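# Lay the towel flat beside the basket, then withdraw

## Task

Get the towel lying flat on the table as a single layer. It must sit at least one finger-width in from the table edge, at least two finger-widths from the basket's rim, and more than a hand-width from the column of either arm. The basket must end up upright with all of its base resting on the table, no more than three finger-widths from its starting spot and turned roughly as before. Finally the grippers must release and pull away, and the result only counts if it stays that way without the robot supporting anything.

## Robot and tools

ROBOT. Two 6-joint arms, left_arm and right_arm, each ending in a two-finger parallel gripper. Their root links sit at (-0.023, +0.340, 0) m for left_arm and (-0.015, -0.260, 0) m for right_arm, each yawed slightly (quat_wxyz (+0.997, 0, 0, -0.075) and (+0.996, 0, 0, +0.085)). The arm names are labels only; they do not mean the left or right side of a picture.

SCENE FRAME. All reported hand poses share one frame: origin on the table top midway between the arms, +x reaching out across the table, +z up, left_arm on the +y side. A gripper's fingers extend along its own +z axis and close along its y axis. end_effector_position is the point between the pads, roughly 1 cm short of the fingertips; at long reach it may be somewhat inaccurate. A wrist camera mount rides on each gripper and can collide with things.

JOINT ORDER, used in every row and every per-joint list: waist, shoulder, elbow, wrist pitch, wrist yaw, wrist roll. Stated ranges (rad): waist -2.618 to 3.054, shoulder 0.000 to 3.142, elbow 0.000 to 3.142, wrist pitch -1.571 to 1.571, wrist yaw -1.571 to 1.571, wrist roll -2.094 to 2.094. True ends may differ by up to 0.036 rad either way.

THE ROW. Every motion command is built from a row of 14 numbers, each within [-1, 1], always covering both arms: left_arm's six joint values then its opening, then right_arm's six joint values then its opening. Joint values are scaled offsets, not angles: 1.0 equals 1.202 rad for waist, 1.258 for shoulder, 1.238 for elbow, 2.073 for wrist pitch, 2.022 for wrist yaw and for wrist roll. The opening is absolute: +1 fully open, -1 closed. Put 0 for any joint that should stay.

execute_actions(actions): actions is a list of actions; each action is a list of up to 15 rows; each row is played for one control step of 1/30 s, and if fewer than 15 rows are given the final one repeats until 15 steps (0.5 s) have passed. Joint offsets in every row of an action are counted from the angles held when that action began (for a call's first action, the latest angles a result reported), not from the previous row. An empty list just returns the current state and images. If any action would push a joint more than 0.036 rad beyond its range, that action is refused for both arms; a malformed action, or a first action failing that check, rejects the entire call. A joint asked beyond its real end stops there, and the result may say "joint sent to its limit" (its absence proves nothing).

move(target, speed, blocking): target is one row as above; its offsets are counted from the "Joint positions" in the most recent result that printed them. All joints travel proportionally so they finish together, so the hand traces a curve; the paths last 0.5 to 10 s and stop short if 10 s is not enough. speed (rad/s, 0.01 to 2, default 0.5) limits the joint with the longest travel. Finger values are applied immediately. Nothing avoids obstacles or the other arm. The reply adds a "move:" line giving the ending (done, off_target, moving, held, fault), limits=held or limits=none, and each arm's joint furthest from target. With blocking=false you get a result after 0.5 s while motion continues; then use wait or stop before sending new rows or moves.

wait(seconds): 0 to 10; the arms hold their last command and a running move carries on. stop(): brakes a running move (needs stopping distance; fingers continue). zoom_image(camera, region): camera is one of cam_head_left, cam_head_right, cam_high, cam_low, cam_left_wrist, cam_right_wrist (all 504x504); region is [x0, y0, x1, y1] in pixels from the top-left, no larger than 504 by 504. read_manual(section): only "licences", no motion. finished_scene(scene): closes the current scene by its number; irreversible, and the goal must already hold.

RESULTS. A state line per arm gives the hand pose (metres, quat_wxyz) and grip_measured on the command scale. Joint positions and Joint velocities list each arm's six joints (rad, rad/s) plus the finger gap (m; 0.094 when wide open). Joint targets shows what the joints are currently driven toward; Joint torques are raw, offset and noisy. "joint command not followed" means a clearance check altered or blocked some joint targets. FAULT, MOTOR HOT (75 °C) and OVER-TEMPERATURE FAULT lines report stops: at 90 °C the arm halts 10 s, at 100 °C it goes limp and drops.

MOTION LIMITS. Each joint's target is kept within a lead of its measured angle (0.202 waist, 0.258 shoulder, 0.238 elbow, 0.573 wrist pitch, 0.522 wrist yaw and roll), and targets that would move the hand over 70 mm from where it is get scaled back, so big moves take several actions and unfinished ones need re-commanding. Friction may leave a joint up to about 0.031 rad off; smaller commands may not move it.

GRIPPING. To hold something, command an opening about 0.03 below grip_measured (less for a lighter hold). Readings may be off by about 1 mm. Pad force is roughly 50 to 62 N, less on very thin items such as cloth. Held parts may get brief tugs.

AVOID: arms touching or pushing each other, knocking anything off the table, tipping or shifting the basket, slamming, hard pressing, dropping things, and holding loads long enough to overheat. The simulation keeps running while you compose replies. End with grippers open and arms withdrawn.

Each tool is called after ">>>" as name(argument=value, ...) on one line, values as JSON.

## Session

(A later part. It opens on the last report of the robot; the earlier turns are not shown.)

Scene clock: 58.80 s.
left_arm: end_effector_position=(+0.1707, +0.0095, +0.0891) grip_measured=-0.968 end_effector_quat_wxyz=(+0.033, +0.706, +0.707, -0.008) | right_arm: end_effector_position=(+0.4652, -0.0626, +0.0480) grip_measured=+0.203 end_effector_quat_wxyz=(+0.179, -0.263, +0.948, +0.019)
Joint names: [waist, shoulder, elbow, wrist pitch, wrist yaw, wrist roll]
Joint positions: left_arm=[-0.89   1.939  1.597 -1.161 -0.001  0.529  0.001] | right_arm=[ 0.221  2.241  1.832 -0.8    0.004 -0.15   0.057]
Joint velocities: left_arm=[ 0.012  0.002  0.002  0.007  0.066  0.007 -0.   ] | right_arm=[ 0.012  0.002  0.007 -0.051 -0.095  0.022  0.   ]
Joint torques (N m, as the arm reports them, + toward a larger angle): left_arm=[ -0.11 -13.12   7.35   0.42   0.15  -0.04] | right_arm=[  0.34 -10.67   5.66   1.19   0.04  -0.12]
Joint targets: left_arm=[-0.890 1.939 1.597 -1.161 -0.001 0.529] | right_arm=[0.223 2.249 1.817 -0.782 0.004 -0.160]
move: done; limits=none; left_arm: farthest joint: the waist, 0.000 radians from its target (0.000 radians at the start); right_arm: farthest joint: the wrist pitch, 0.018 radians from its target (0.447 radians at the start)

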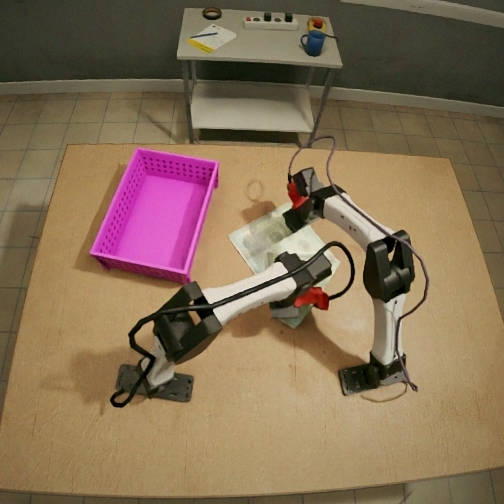

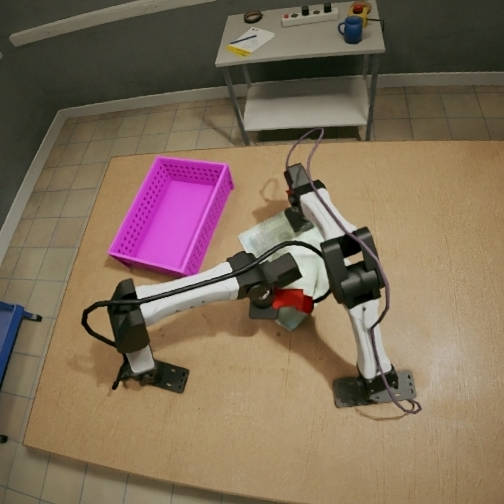

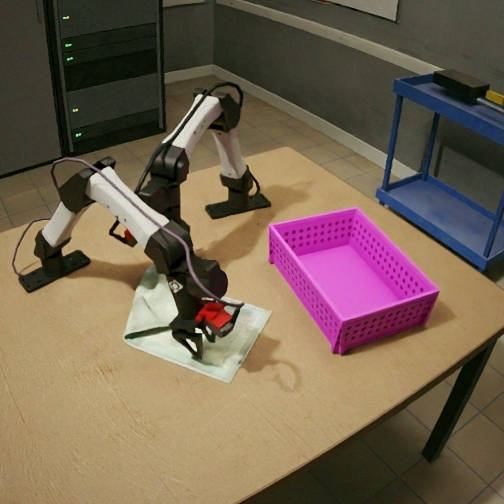

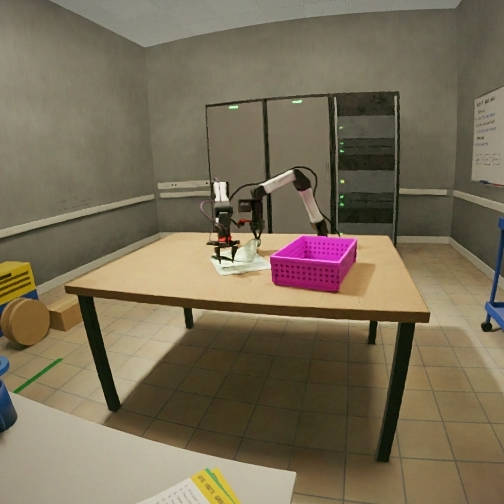

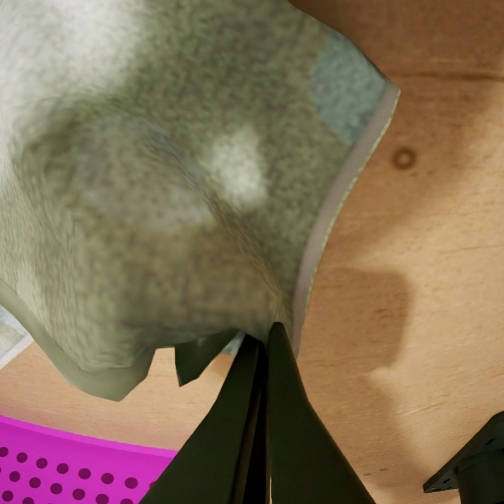

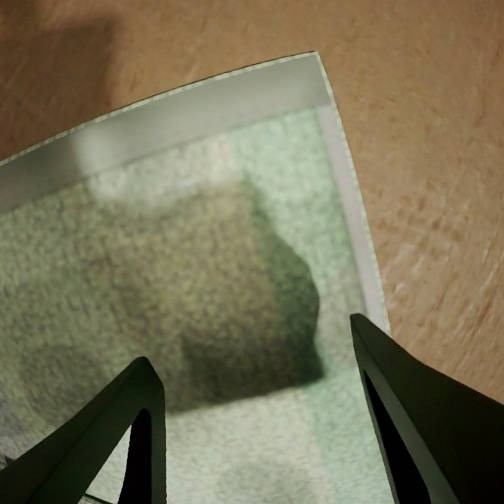

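>>> move(target=[0, 0, 0, 0, 0, 0, -1, 0, 0.066, -0.008, 0.02, 0, 0, 0.2], speed=0.08)

Scene clock: 60.43 s.
left_arm: end_effector_position=(+0.1707, +0.0095, +0.0891) grip_measured=-0.968 end_effector_quat_wxyz=(+0.033, +0.706, +0.707, -0.008) | right_arm: end_effector_position=(+0.4675, -0.0614, +0.0265) grip_measured=+0.203 end_effector_quat_wxyz=(+0.168, -0.263, +0.950, +0.019)
Joint names: [waist, shoulder, elbow, wrist pitch, wrist yaw, wrist roll]
Joint positions: left_arm=[-0.89   1.939  1.597 -1.161 -0.001  0.529  0.001] | right_arm=[ 0.221  2.288  1.832 -0.774  0.003 -0.15   0.057]
Joint velocities: left_arm=[ 0.012 -0.002 -0.007 -0.037 -0.037 -0.007  0.   ] | right_arm=[-0.022  0.007 -0.012  0.051  0.037 -0.022 -0.001]
Joint torques (N m, as the arm reports them, + toward a larger angle): left_arm=[ -0.19 -13.27   7.32   0.41   0.16  -0.02] | right_arm=[ 0.16 -8.95  5.91  1.12  0.05  0.  ]
Joint targets: left_arm=[-0.890 1.939 1.597 -1.161 -0.001 0.529] | right_arm=[0.221 2.324 1.822 -0.759 0.004 -0.150]
move: off_target (right_arm); limits=none; left_arm: farthest joint: the waist, 0.000 radians from its target (0.000 radians at the start); right_arm: farthest joint: the shoulder, 0.036 radians from its target (0.083 radians at the start)

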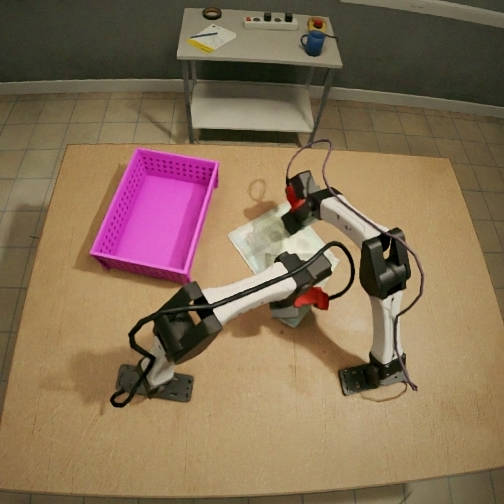

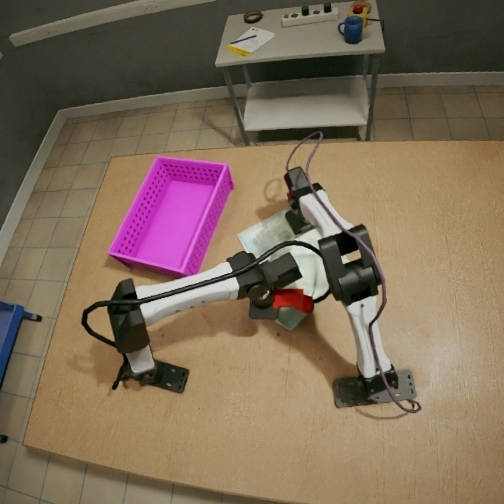

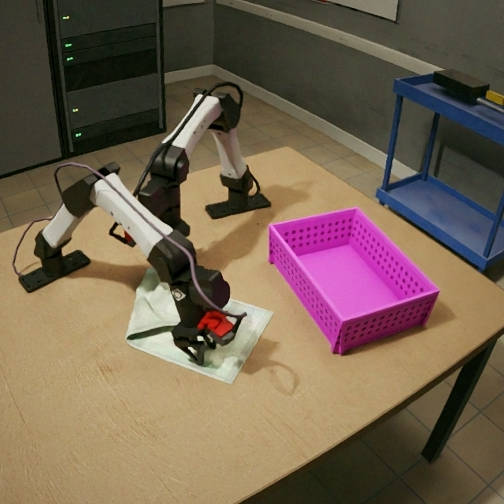

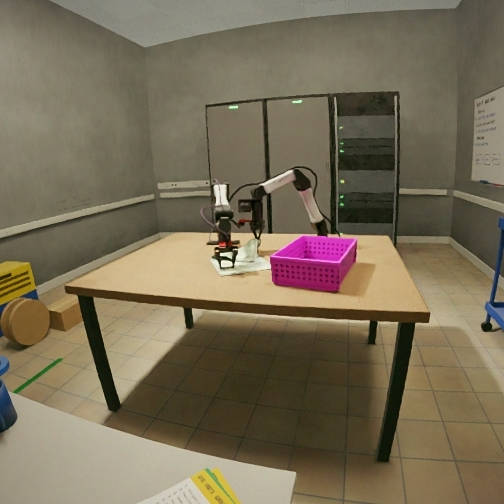

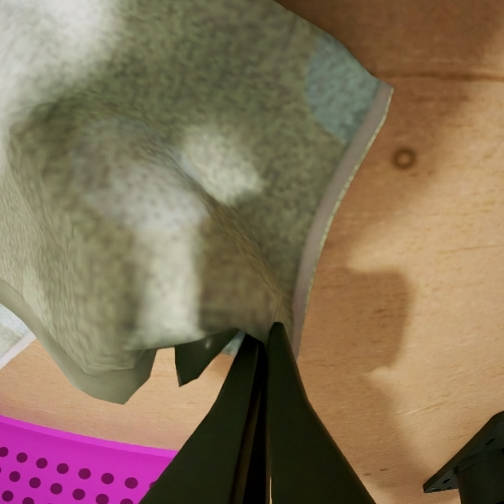

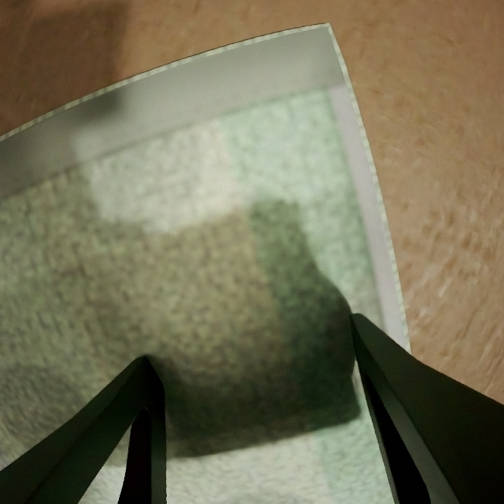

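>>> move(target=[0, 0, 0, 0, 0, 0, -1, -0.185, 0.092, 0.098, 0.034, 0, 0.125, 0.2], speed=0.12)

Scene clock: 65.63 s.
left_arm: end_effector_position=(+0.1709, +0.0090, +0.0891) grip_measured=-0.968 end_effector_quat_wxyz=(+0.035, +0.706, +0.707, -0.009) | right_arm: end_effector_position=(+0.5356, -0.1581, +0.0272) grip_measured=+0.203 end_effector_quat_wxyz=(+0.213, -0.044, +0.976, +0.031)
Joint names: [waist, shoulder, elbow, wrist pitch, wrist yaw, wrist roll]
Joint positions: left_arm=[-0.89   1.939  1.597 -1.158 -0.001  0.529  0.001] | right_arm=[ 0.012  2.371  1.943 -0.71  -0.004  0.092  0.056]
Joint velocities: left_arm=[-0.002 -0.017  0.002  0.022  0.007 -0.007 -0.001] | right_arm=[-0.012 -0.012 -0.012  0.022 -0.007 -0.007 -0.   ]
Joint torques (N m, as the arm reports them, + toward a larger angle): left_arm=[ -0.22 -13.18   7.27   0.4    0.16  -0.01] | right_arm=[-0.86 -9.79  7.6   1.2   0.12  0.11]
Joint targets: left_arm=[-0.890 1.939 1.597 -1.161 -0.001 0.529] | right_arm=[-0.002 2.404 1.953 -0.703 0.003 0.102]
move: off_target (right_arm); limits=none; left_arm: farthest joint: the wrist pitch, 0.003 radians from its target (0.000 radians at the start); right_arm: farthest joint: the shoulder, 0.033 radians from its target (0.115 radians at the start)

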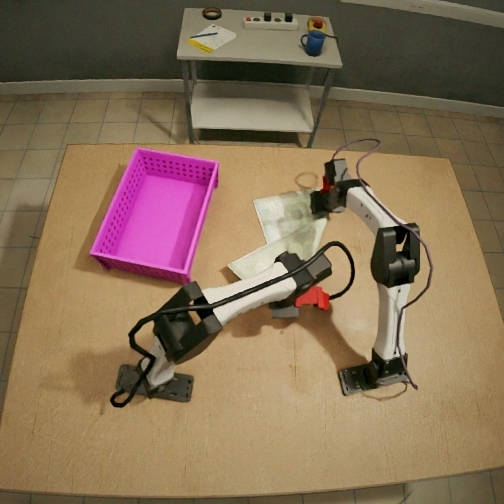

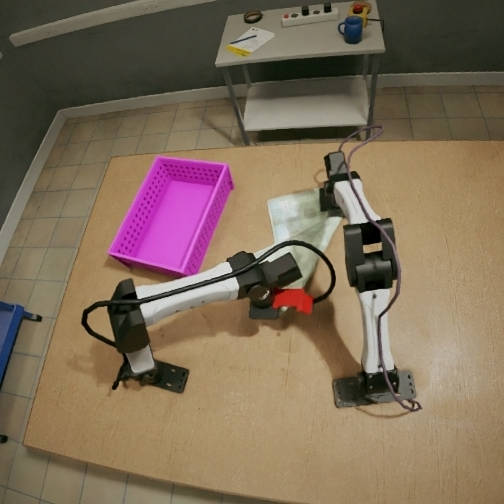

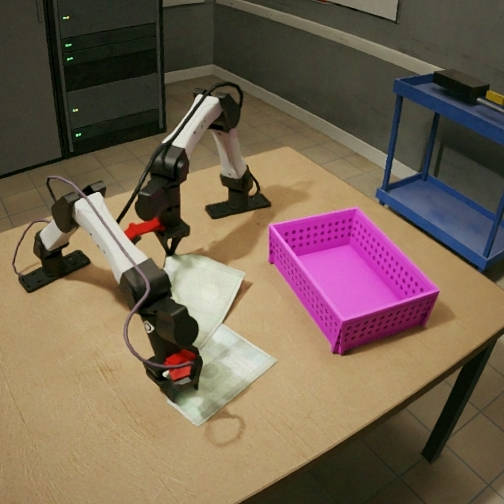

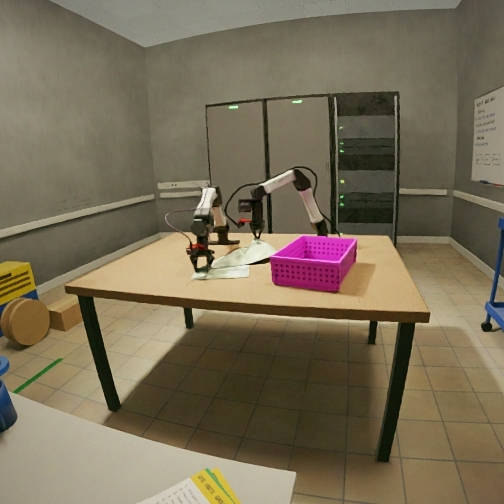

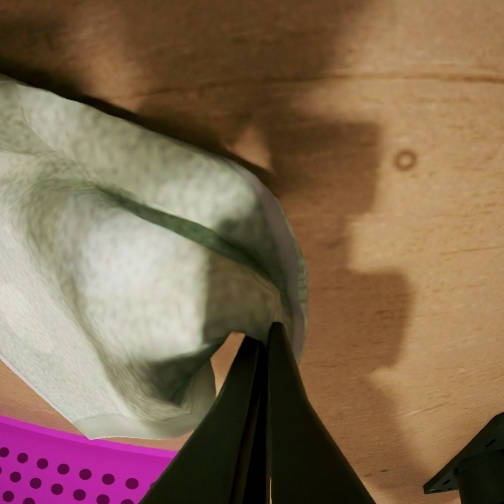

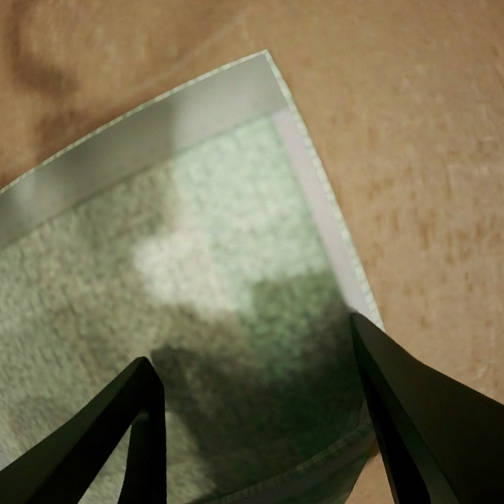

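>>> move(target=[0.1674, 0.1256, 0.0416, 0.0616, 0, 0.099, -1, -0.026, 0.162, 0.1749, 0.09, 0, 0, 0.2], speed=0.12)

Scene clock: 72.10 s.
left_arm: end_effector_position=(+0.2529, +0.0280, +0.0509) grip_measured=-0.968 end_effector_quat_wxyz=(+0.046, +0.704, +0.708, -0.003) | right_arm: end_effector_position=(+0.6144, -0.1565, +0.0306) grip_measured=+0.203 end_effector_quat_wxyz=(+0.322, -0.033, +0.945, +0.043)
Joint names: [waist, shoulder, elbow, wrist pitch, wrist yaw, wrist roll]
Joint positions: left_arm=[-0.696  2.07   1.632 -1.041 -0.001  0.719  0.001] | right_arm=[-0.008  2.541  2.15  -0.518 -0.004  0.092  0.056]
Joint velocities: left_arm=[-0.022 -0.022 -0.022  0.007 -0.007  0.066 -0.   ] | right_arm=[-0.012  0.012 -0.002 -0.037 -0.037 -0.022  0.001]
Joint torques (N m, as the arm reports them, + toward a larger angle): left_arm=[  0.35 -11.92   8.62   0.52   0.19   0.06] | right_arm=[ -0.73 -11.02   7.9    1.43   0.04  -0.03]
Joint targets: left_arm=[-0.689 2.097 1.649 -1.030 -0.001 0.729] | right_arm=[-0.019 2.575 2.159 -0.523 -0.004 0.092]
move: off_target (left_arm, right_arm); limits=none; left_arm: farthest joint: the shoulder, 0.027 radians from its target (0.158 radians at the start); right_arm: farthest joint: the shoulder, 0.034 radians from its target (0.204 radians at the start)

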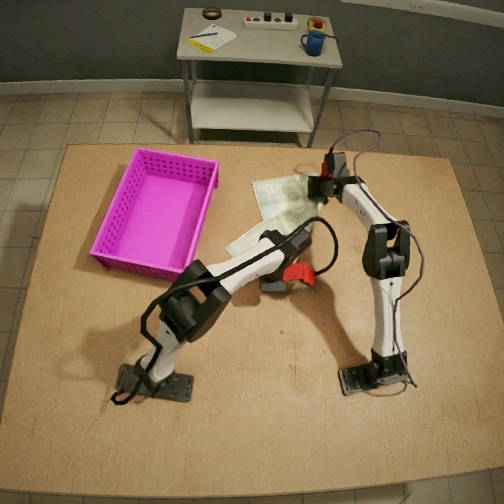

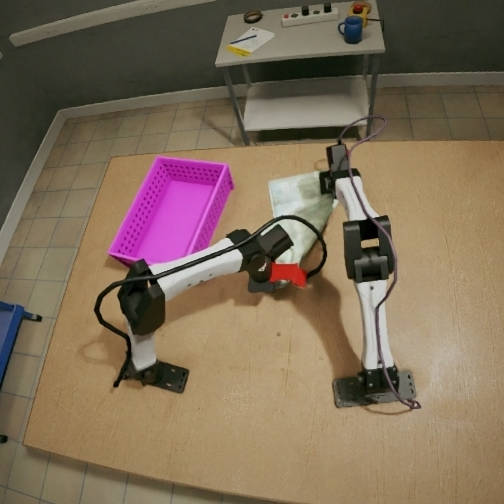

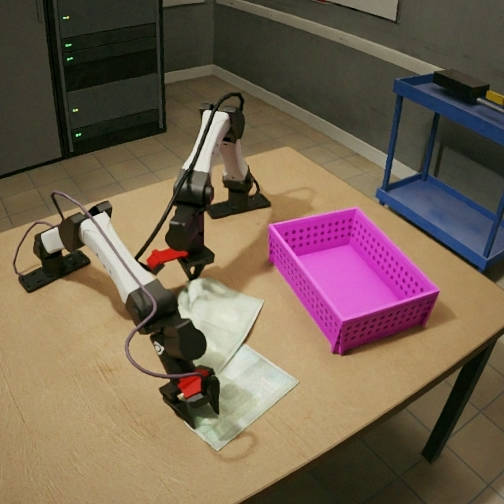

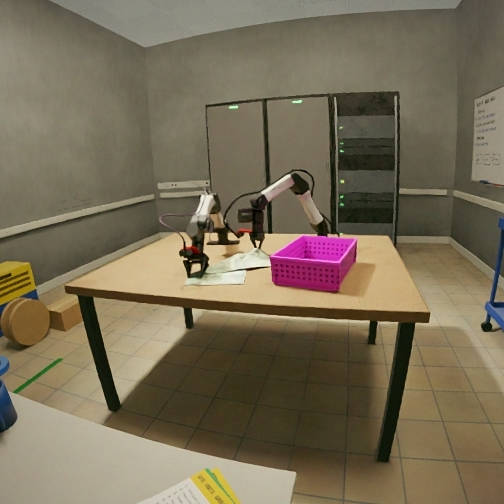

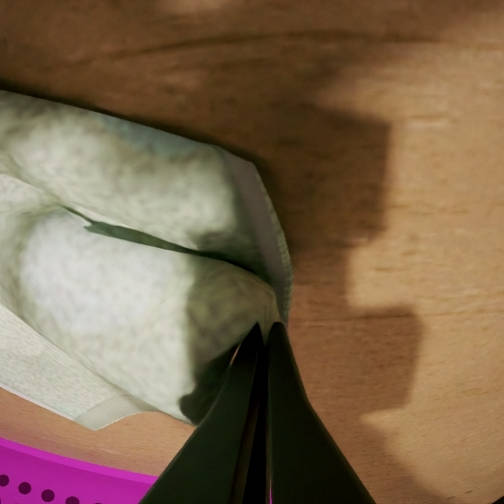

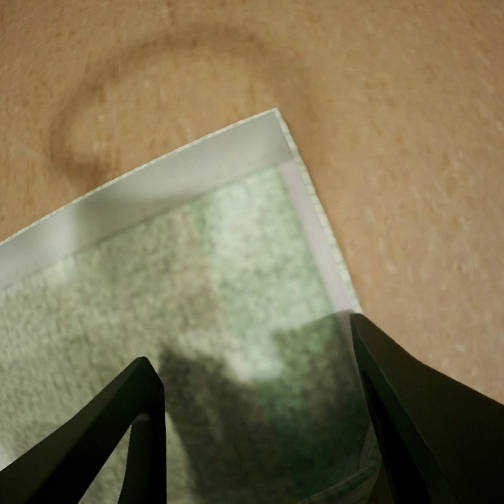

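>>> execute_actions(actions=[[[0,0,0,0,0,0,0.0,-0.009,0.027,0.007,-0.002,0,0,0.2]],[[0,-0.02,0,0,0,0,0.0,-0.009,0.027,0.007,-0.002,0,0,0.2],[0,-0.04,0,-0.01,0,0,0.0,-0.009,0.027,0.007,-0.002,0,0,0.2],[0,-0.06,0,-0.02,0,0,0.0,-0.009,0.027,0.007,-0.002,0,0,0.2],[0,-0.08,0,-0.03,0,0,0.0,-0.009,0.027,0.007,-0.002,0,0,0.2],[0,-0.10,0,-0.04,0,0,0.0,-0.009,0.027,0.007,-0.002,0,0,0.2],[0,-0.12,0,-0.05,0,0,0.0,-0.009,0.027,0.007,-0.002,0,0,0.2]]])

Scene clock: 74.47 s.
left_arm: end_effector_position=(+0.2441, +0.0380, +0.1132) grip_measured=-0.003 end_effector_quat_wxyz=(+0.091, +0.702, +0.706, -0.006) | right_arm: end_effector_position=(+0.6150, -0.1564, +0.0311) grip_measured=+0.203 end_effector_quat_wxyz=(+0.324, -0.033, +0.945, +0.043)
Joint names: [waist, shoulder, elbow, wrist pitch, wrist yaw, wrist roll]
Joint positions: left_arm=[-0.696  1.904  1.632 -1.117 -0.001  0.719  0.047] | right_arm=[-0.008  2.541  2.15  -0.514 -0.004  0.092  0.056]
Joint velocities: left_arm=[ 0.002 -0.007 -0.007 -0.051 -0.066 -0.007  0.001] | right_arm=[ 0.002 -0.017 -0.017 -0.022  0.007  0.007  0.   ]
Joint torques (N m, as the arm reports them, + toward a larger angle): left_arm=[ -0.18 -11.72   7.44   0.43   0.15  -0.04] | right_arm=[ -0.68 -11.02   7.85   1.45   0.04  -0.02]
Joint targets: left_arm=[-0.696 1.919 1.632 -1.144 -0.001 0.719] | right_arm=[-0.019 2.575 2.158 -0.519 -0.004 0.092]

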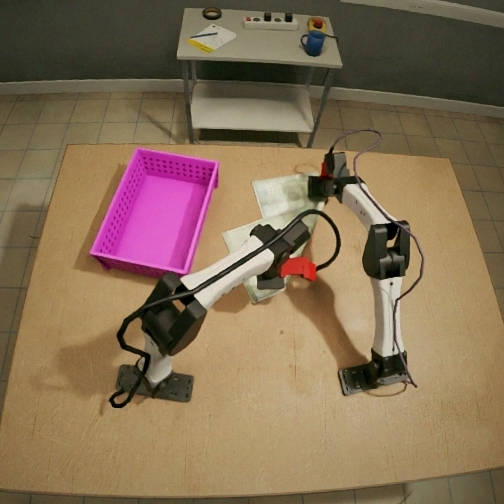

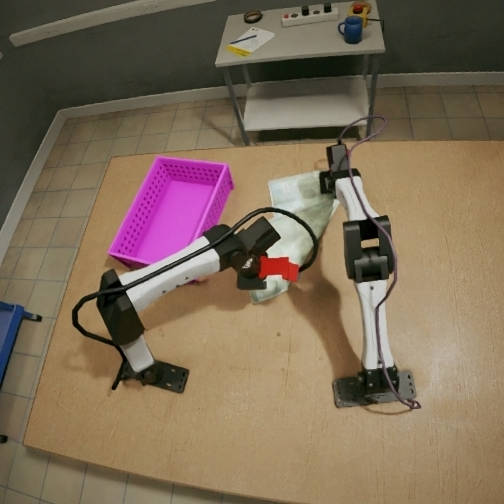

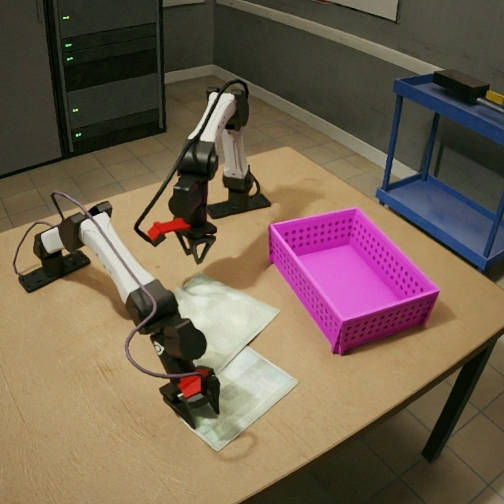

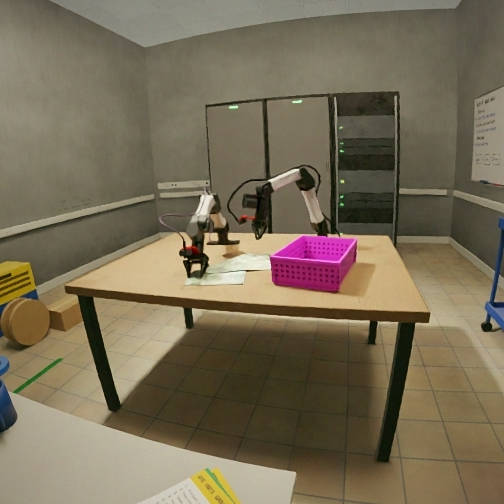

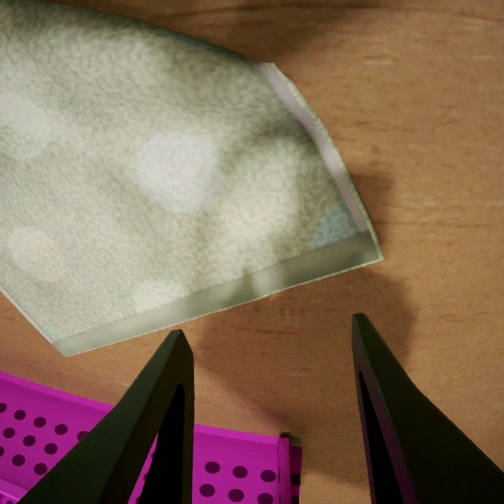

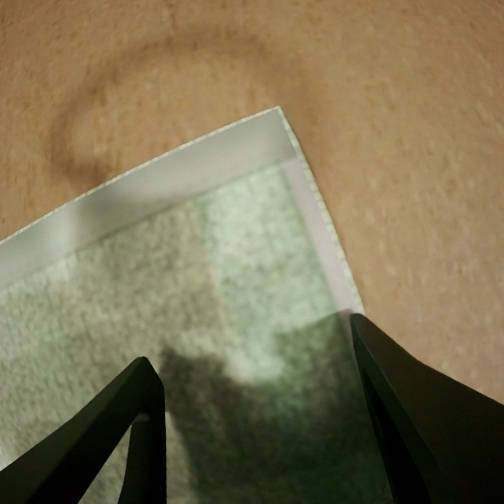

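>>> move(target=[0.3037, 0.3595, 0.3866, -0.0725, 0, -0.02, 0.0, -0.009, 0.027, 0.0065, -0.002, 0, 0, 0.2], speed=0.4)

Scene clock: 80.83 s.
left_arm: end_effector_position=(+0.3977, +0.1205, +0.0578) grip_measured=-0.003 end_effector_quat_wxyz=(+0.040, +0.551, +0.833, +0.004) | right_arm: end_effector_position=(+0.6152, -0.1564, +0.0312) grip_measured=+0.203 end_effector_quat_wxyz=(+0.324, -0.033, +0.945, +0.043)
Joint names: [waist, shoulder, elbow, wrist pitch, wrist yaw, wrist roll]
Joint positions: left_arm=[-0.33   2.335  2.09  -1.246 -0.001  0.689  0.047] | right_arm=[-0.008  2.541  2.15  -0.513 -0.004  0.092  0.056]
Joint velocities: left_arm=[-0.007 -0.007  0.002  0.022 -0.037 -0.037  0.   ] | right_arm=[-0.012  0.017 -0.007  0.007  0.022 -0.051 -0.001]
Joint torques (N m, as the arm reports them, + toward a larger angle): left_arm=[ -0.17 -15.3    8.94   0.28   0.16  -0.1 ] | right_arm=[ -0.7  -11.01   7.81   1.45   0.04  -0.02]
Joint targets: left_arm=[-0.331 2.356 2.111 -1.267 -0.001 0.679] | right_arm=[-0.019 2.575 2.158 -0.518 -0.004 0.092]
move: off_target (left_arm, right_arm); limits=none; left_arm: farthest joint: the shoulder, 0.022 radians from its target (0.452 radians at the start); right_arm: farthest joint: the shoulder, 0.034 radians from its target (0.034 radians at the start)

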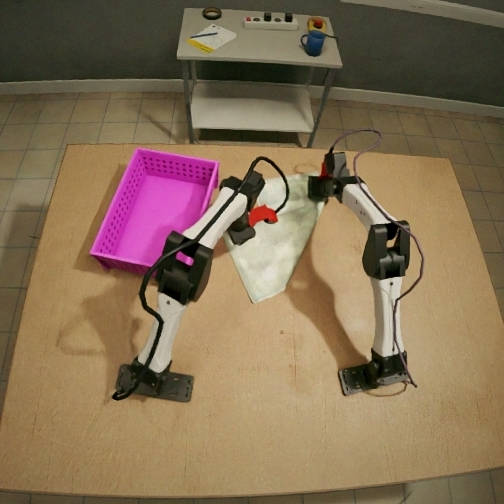

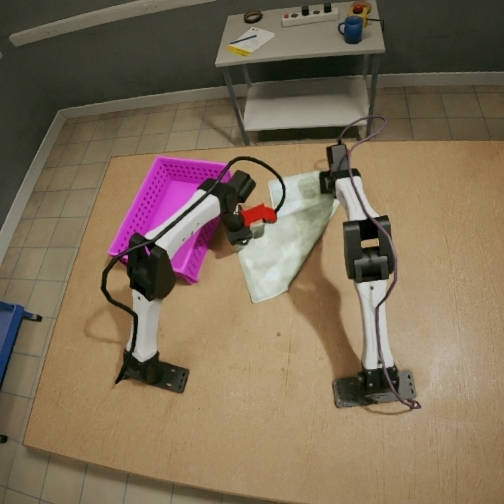

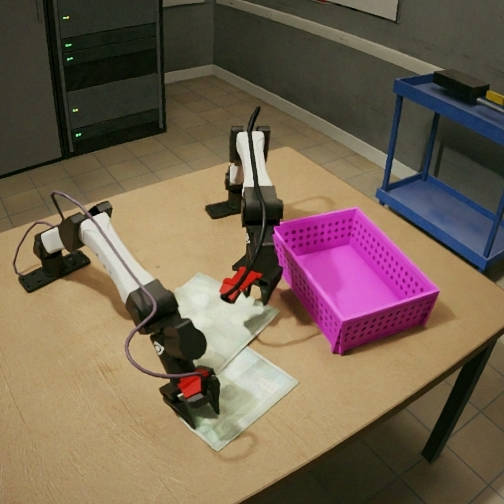

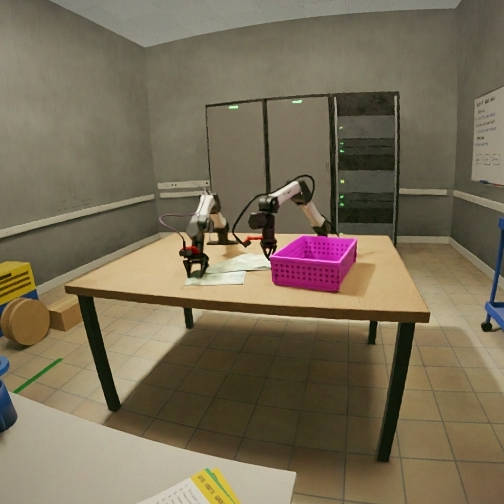

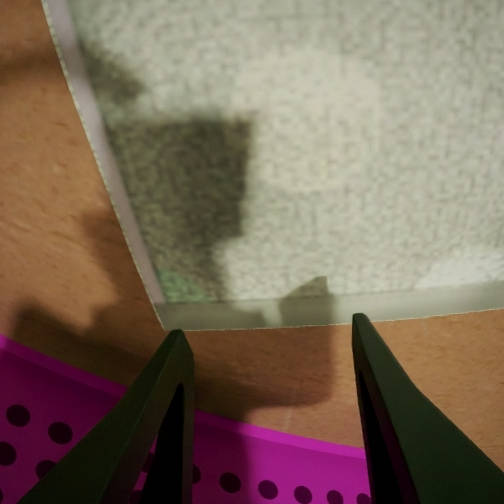

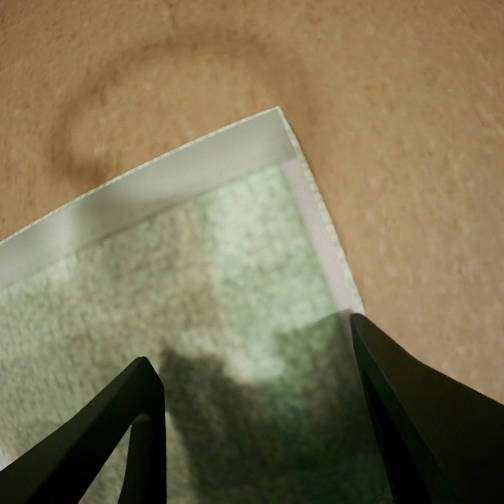

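>>> move(target=[0, 0.082, 0.01, 0, 0, 0, 0.0, -0.009, 0.027, 0.0065, -0.002, 0, 0, 0.2], speed=0.1)

>>> execute_actions(actions=[[[0,0.022,0,0,0,0,-0.07,-0.009,0.027,0.0065,-0.002,0,0,0.2],[0,0.022,0,0,0,0,-0.14,-0.009,0.027,0.0065,-0.002,0,0,0.2],[0,0.022,0,0,0,0,-0.21,-0.009,0.027,0.0065,-0.002,0,0,0.2],[0,0.022,0,0,0,0,-0.28,-0.009,0.027,0.0065,-0.002,0,0,0.2],[0,0.022,0,0,0,0,-0.35,-0.009,0.027,0.0065,-0.002,0,0,0.2],[0,0.022,0,0,0,0,-0.42,-0.009,0.027,0.0065,-0.002,0,0,0.2],[0,0.022,0,0,0,0,-0.49,-0.009,0.027,0.0065,-0.002,0,0,0.2],[0,0.022,0,0,0,0,-0.56,-0.009,0.027,0.0065,-0.002,0,0,0.2],[0,0.022,0,0,0,0,-0.63,-0.009,0.027,0.0065,-0.002,0,0,0.2],[0,0.022,0,0,0,0,-0.7,-0.009,0.027,0.0065,-0.002,0,0,0.2],[0,0.022,0,0,0,0,-0.77,-0.009,0.027,0.0065,-0.002,0,0,0.2],[0,0.022,0,0,0,0,-0.84,-0.009,0.027,0.0065,-0.002,0,0,0.2],[0,0.022,0,0,0,0,-0.91,-0.009,0.027,0.0065,-0.002,0,0,0.2],[0,0.022,0,0,0,0,-1,-0.009,0.027,0.0065,-0.002,0,0,0.2]],[[0,0.022,0,0,0,0,-1,-0.009,0.027,0.0065,-0.002,0,0,0.2]]])

Scene clock: 83.30 s.
left_arm: end_effector_position=(+0.3932, +0.1229, +0.0264) grip_measured=-0.003 end_effector_quat_wxyz=(+0.005, +0.552, +0.834, +0.001) | right_arm: end_effector_position=(+0.6152, -0.1564, +0.0312) grip_measured=+0.203 end_effector_quat_wxyz=(+0.324, -0.033, +0.945, +0.043)
Joint names: [waist, shoulder, elbow, wrist pitch, wrist yaw, wrist roll]
Joint positions: left_arm=[-0.33   2.404  2.09  -1.246 -0.001  0.689  0.047] | right_arm=[-0.008  2.541  2.15  -0.513 -0.004  0.092  0.056]
Joint velocities: left_arm=[-0.007 -0.002  0.017 -0.037 -0.037 -0.007  0.001] | right_arm=[-0.002 -0.017 -0.007 -0.066 -0.022 -0.022  0.001]
Joint torques (N m, as the arm reports them, + toward a larger angle): left_arm=[ -0.22 -14.51   8.14   0.28   0.2   -0.01] | right_arm=[ -0.68 -11.03   7.79   1.45   0.04  -0.02]
Joint targets: left_arm=[-0.330 2.438 2.102 -1.246 -0.001 0.689] | right_arm=[-0.019 2.575 2.158 -0.518 -0.004 0.092]
move: off_target (left_arm, right_arm); limits=none; left_arm: farthest joint: the shoulder, 0.034 radians from its target (0.103 radians at the start); right_arm: farthest joint: the shoulder, 0.034 radians from its target (0.034 radians at the start)

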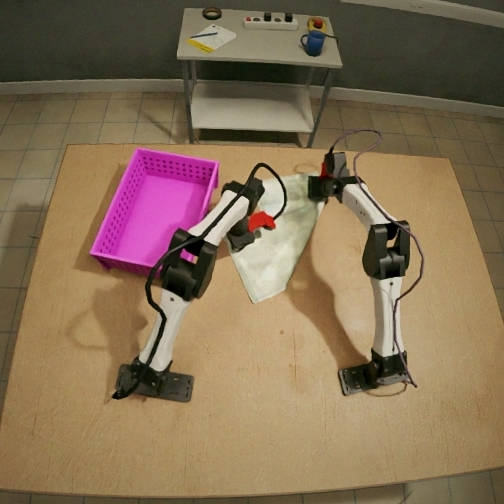

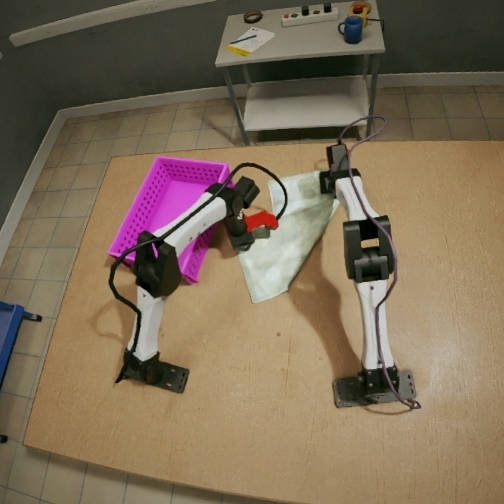

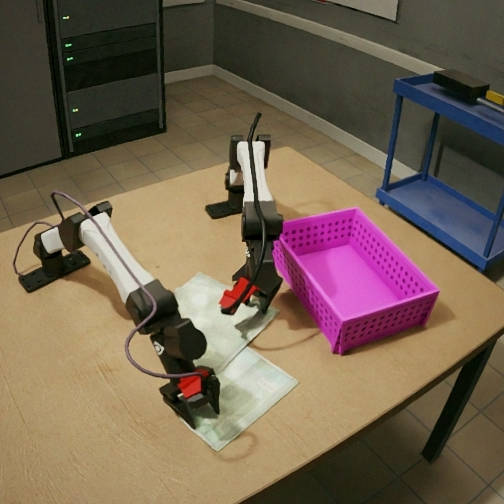

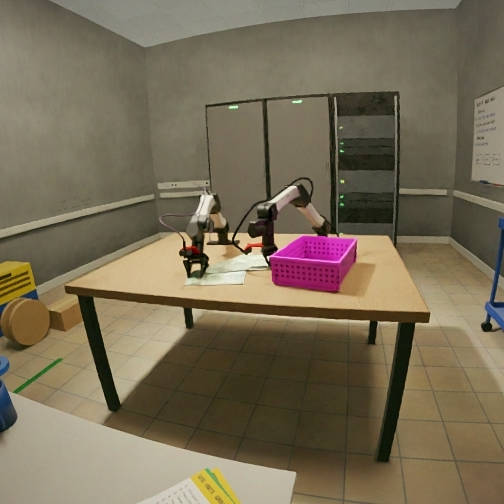

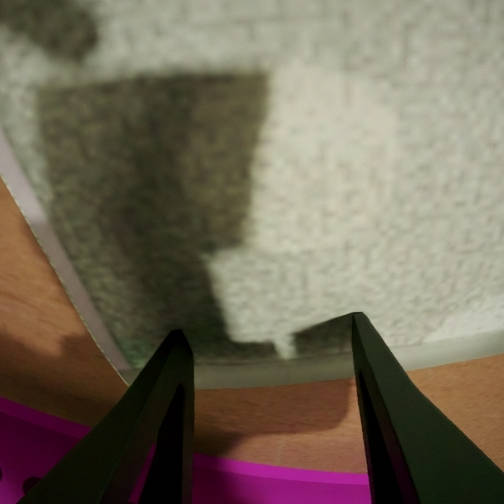

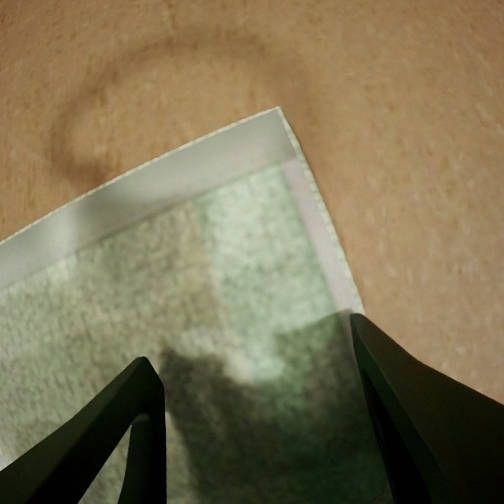

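Scene clock: 84.30 s.
left_arm: end_effector_position=(+0.3932, +0.1228, +0.0264) grip_measured=-0.932 end_effector_quat_wxyz=(+0.005, +0.552, +0.834, +0.001) | right_arm: end_effector_position=(+0.6152, -0.1564, +0.0312) grip_measured=+0.203 end_effector_quat_wxyz=(+0.324, -0.033, +0.945, +0.043)
Joint names: [waist, shoulder, elbow, wrist pitch, wrist yaw, wrist roll]
Joint positions: left_arm=[-0.33   2.404  2.09  -1.246 -0.     0.689  0.003] | right_arm=[-0.008  2.541  2.15  -0.513 -0.004  0.092  0.056]
Joint velocities: left_arm=[ 0.017 -0.002 -0.007 -0.037  0.022 -0.007 -0.   ] | right_arm=[-0.017  0.017 -0.007 -0.007 -0.022  0.022 -0.   ]
Joint torques (N m, as the arm reports them, + toward a larger angle): left_arm=[ -0.22 -15.21   7.19   0.28   0.17  -0.04] | right_arm=[ -0.71 -11.02   7.79   1.45   0.04  -0.02]
Joint targets: left_arm=[-0.330 2.432 2.090 -1.246 -0.000 0.689] | right_arm=[-0.019 2.575 2.158 -0.518 -0.004 0.092]

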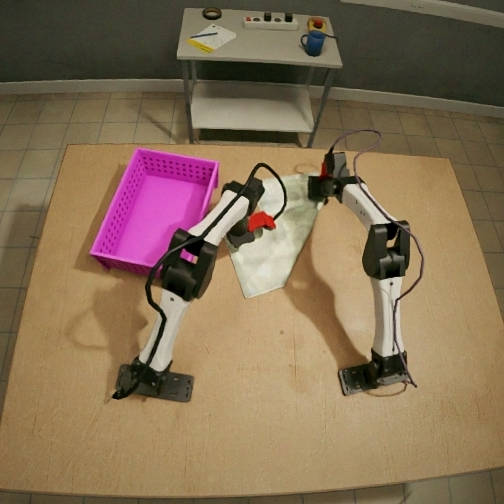

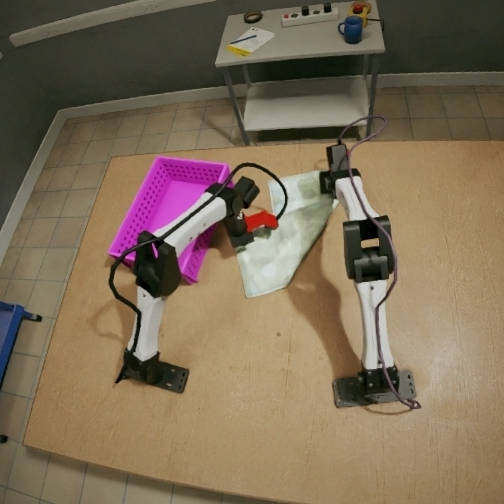

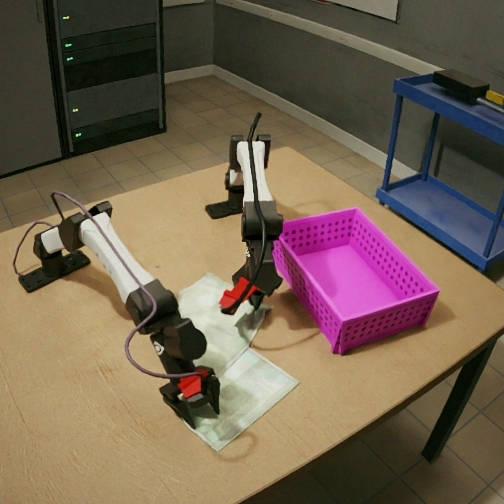

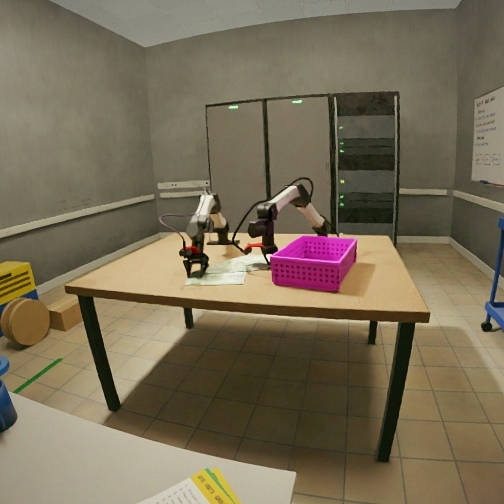

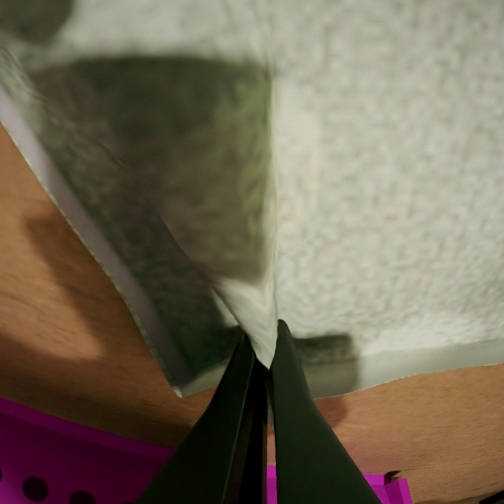

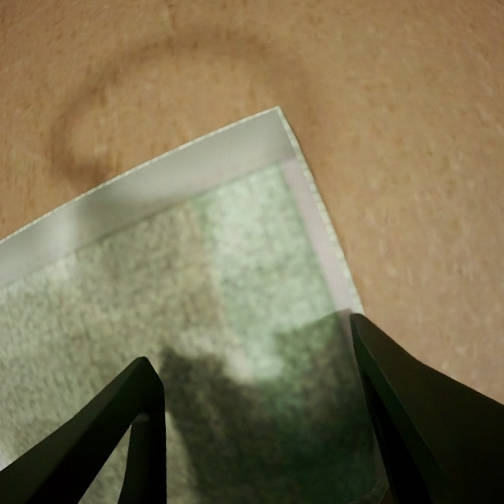

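>>> move(target=[-0.3271, -0.2962, -0.059, 0.1296, 0, -0.5638, -1, -0.009, 0.027, 0.0065, -0.002, 0, 0, 0.2], speed=0.4)

Scene clock: 89.23 s.
left_arm: end_effector_position=(+0.3127, -0.0561, +0.2017) grip_measured=-0.932 end_effector_quat_wxyz=(+0.225, +0.203, +0.937, -0.172) | right_arm: end_effector_position=(+0.6152, -0.1564, +0.0313) grip_measured=+0.203 end_effector_quat_wxyz=(+0.324, -0.033, +0.944, +0.043)
Joint names: [waist, shoulder, elbow, wrist pitch, wrist yaw, wrist roll]
Joint positions: left_arm=[-0.717  2.043  2.041 -0.993 -0.    -0.44   0.003] | right_arm=[-0.008  2.541  2.15  -0.513 -0.004  0.092  0.056]
Joint velocities: left_arm=[ 0.002 -0.002 -0.002  0.037  0.051 -0.066  0.001] | right_arm=[ 0.002 -0.017 -0.002 -0.022 -0.007 -0.051  0.001]
Joint torques (N m, as the arm reports them, + toward a larger angle): left_arm=[ -0.67 -16.27   5.94   1.49   0.11  -0.08] | right_arm=[ -0.69 -11.03   7.78   1.44   0.04  -0.01]
Joint targets: left_arm=[-0.723 2.031 2.017 -0.978 -0.000 -0.451] | right_arm=[-0.019 2.575 2.158 -0.518 -0.004 0.092]
move: off_target (left_arm, right_arm); limits=none; left_arm: farthest joint: the elbow, 0.024 radians from its target (0.073 radians at the start); right_arm: farthest joint: the shoulder, 0.034 radians from its target (0.034 radians at the start)

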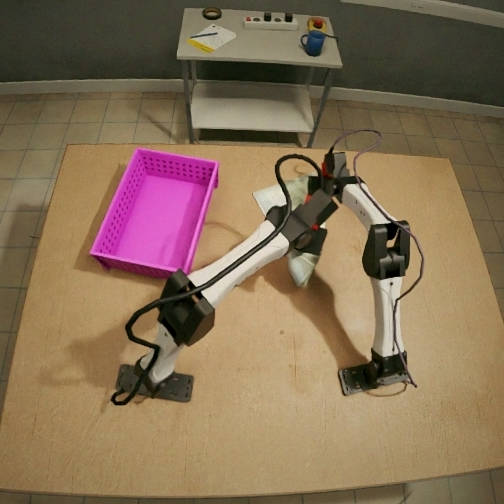

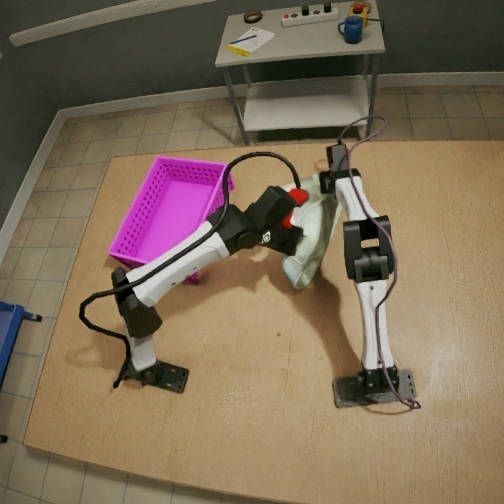

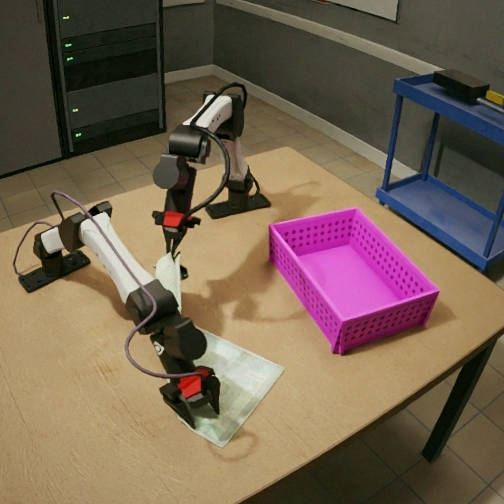

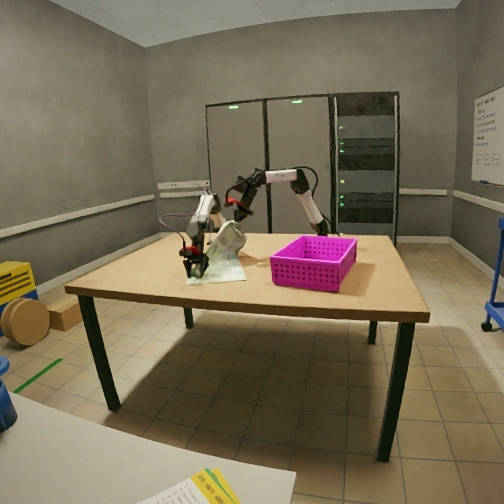

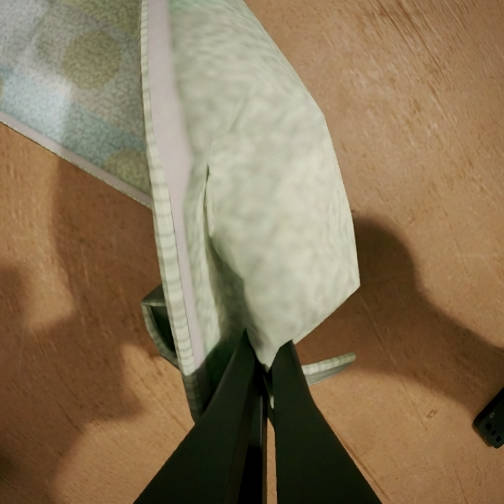

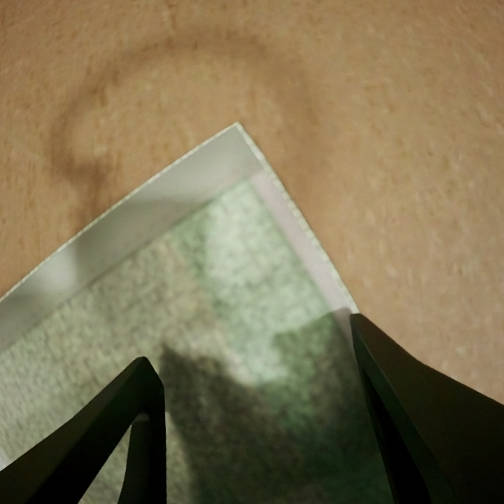

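>>> zoom_image(camera="cam_low", region=[150, 160, 310, 300])

>>> zoom_image(camera="cam_head_right", region=[220, 140, 400, 320])

Region (150, 160, 310, 300) of cam_low's 504x504 image, scaled by 3.150, with more detail than that image has; it fills the top 441 rows of this view, and the rest is white.

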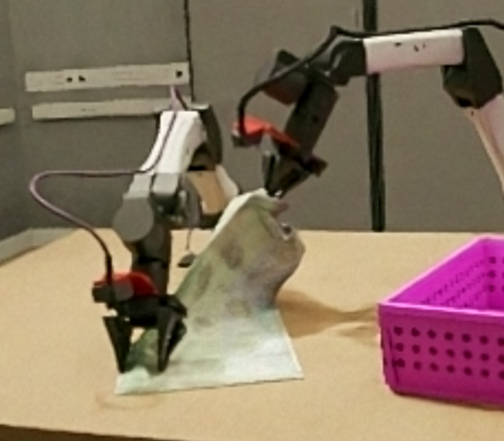

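Region (220, 140, 400, 320) of cam_head_right's 504x504 image, scaled by 2.800, with more detail than that image has.

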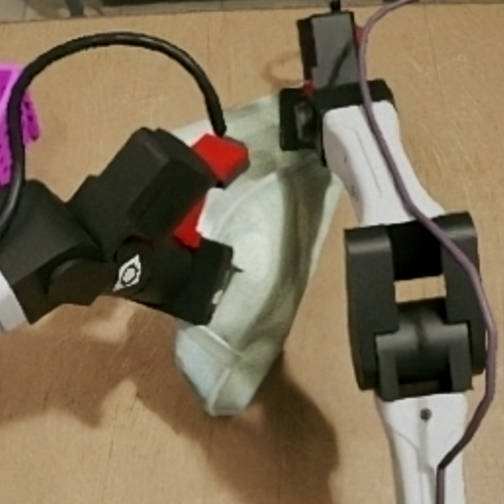

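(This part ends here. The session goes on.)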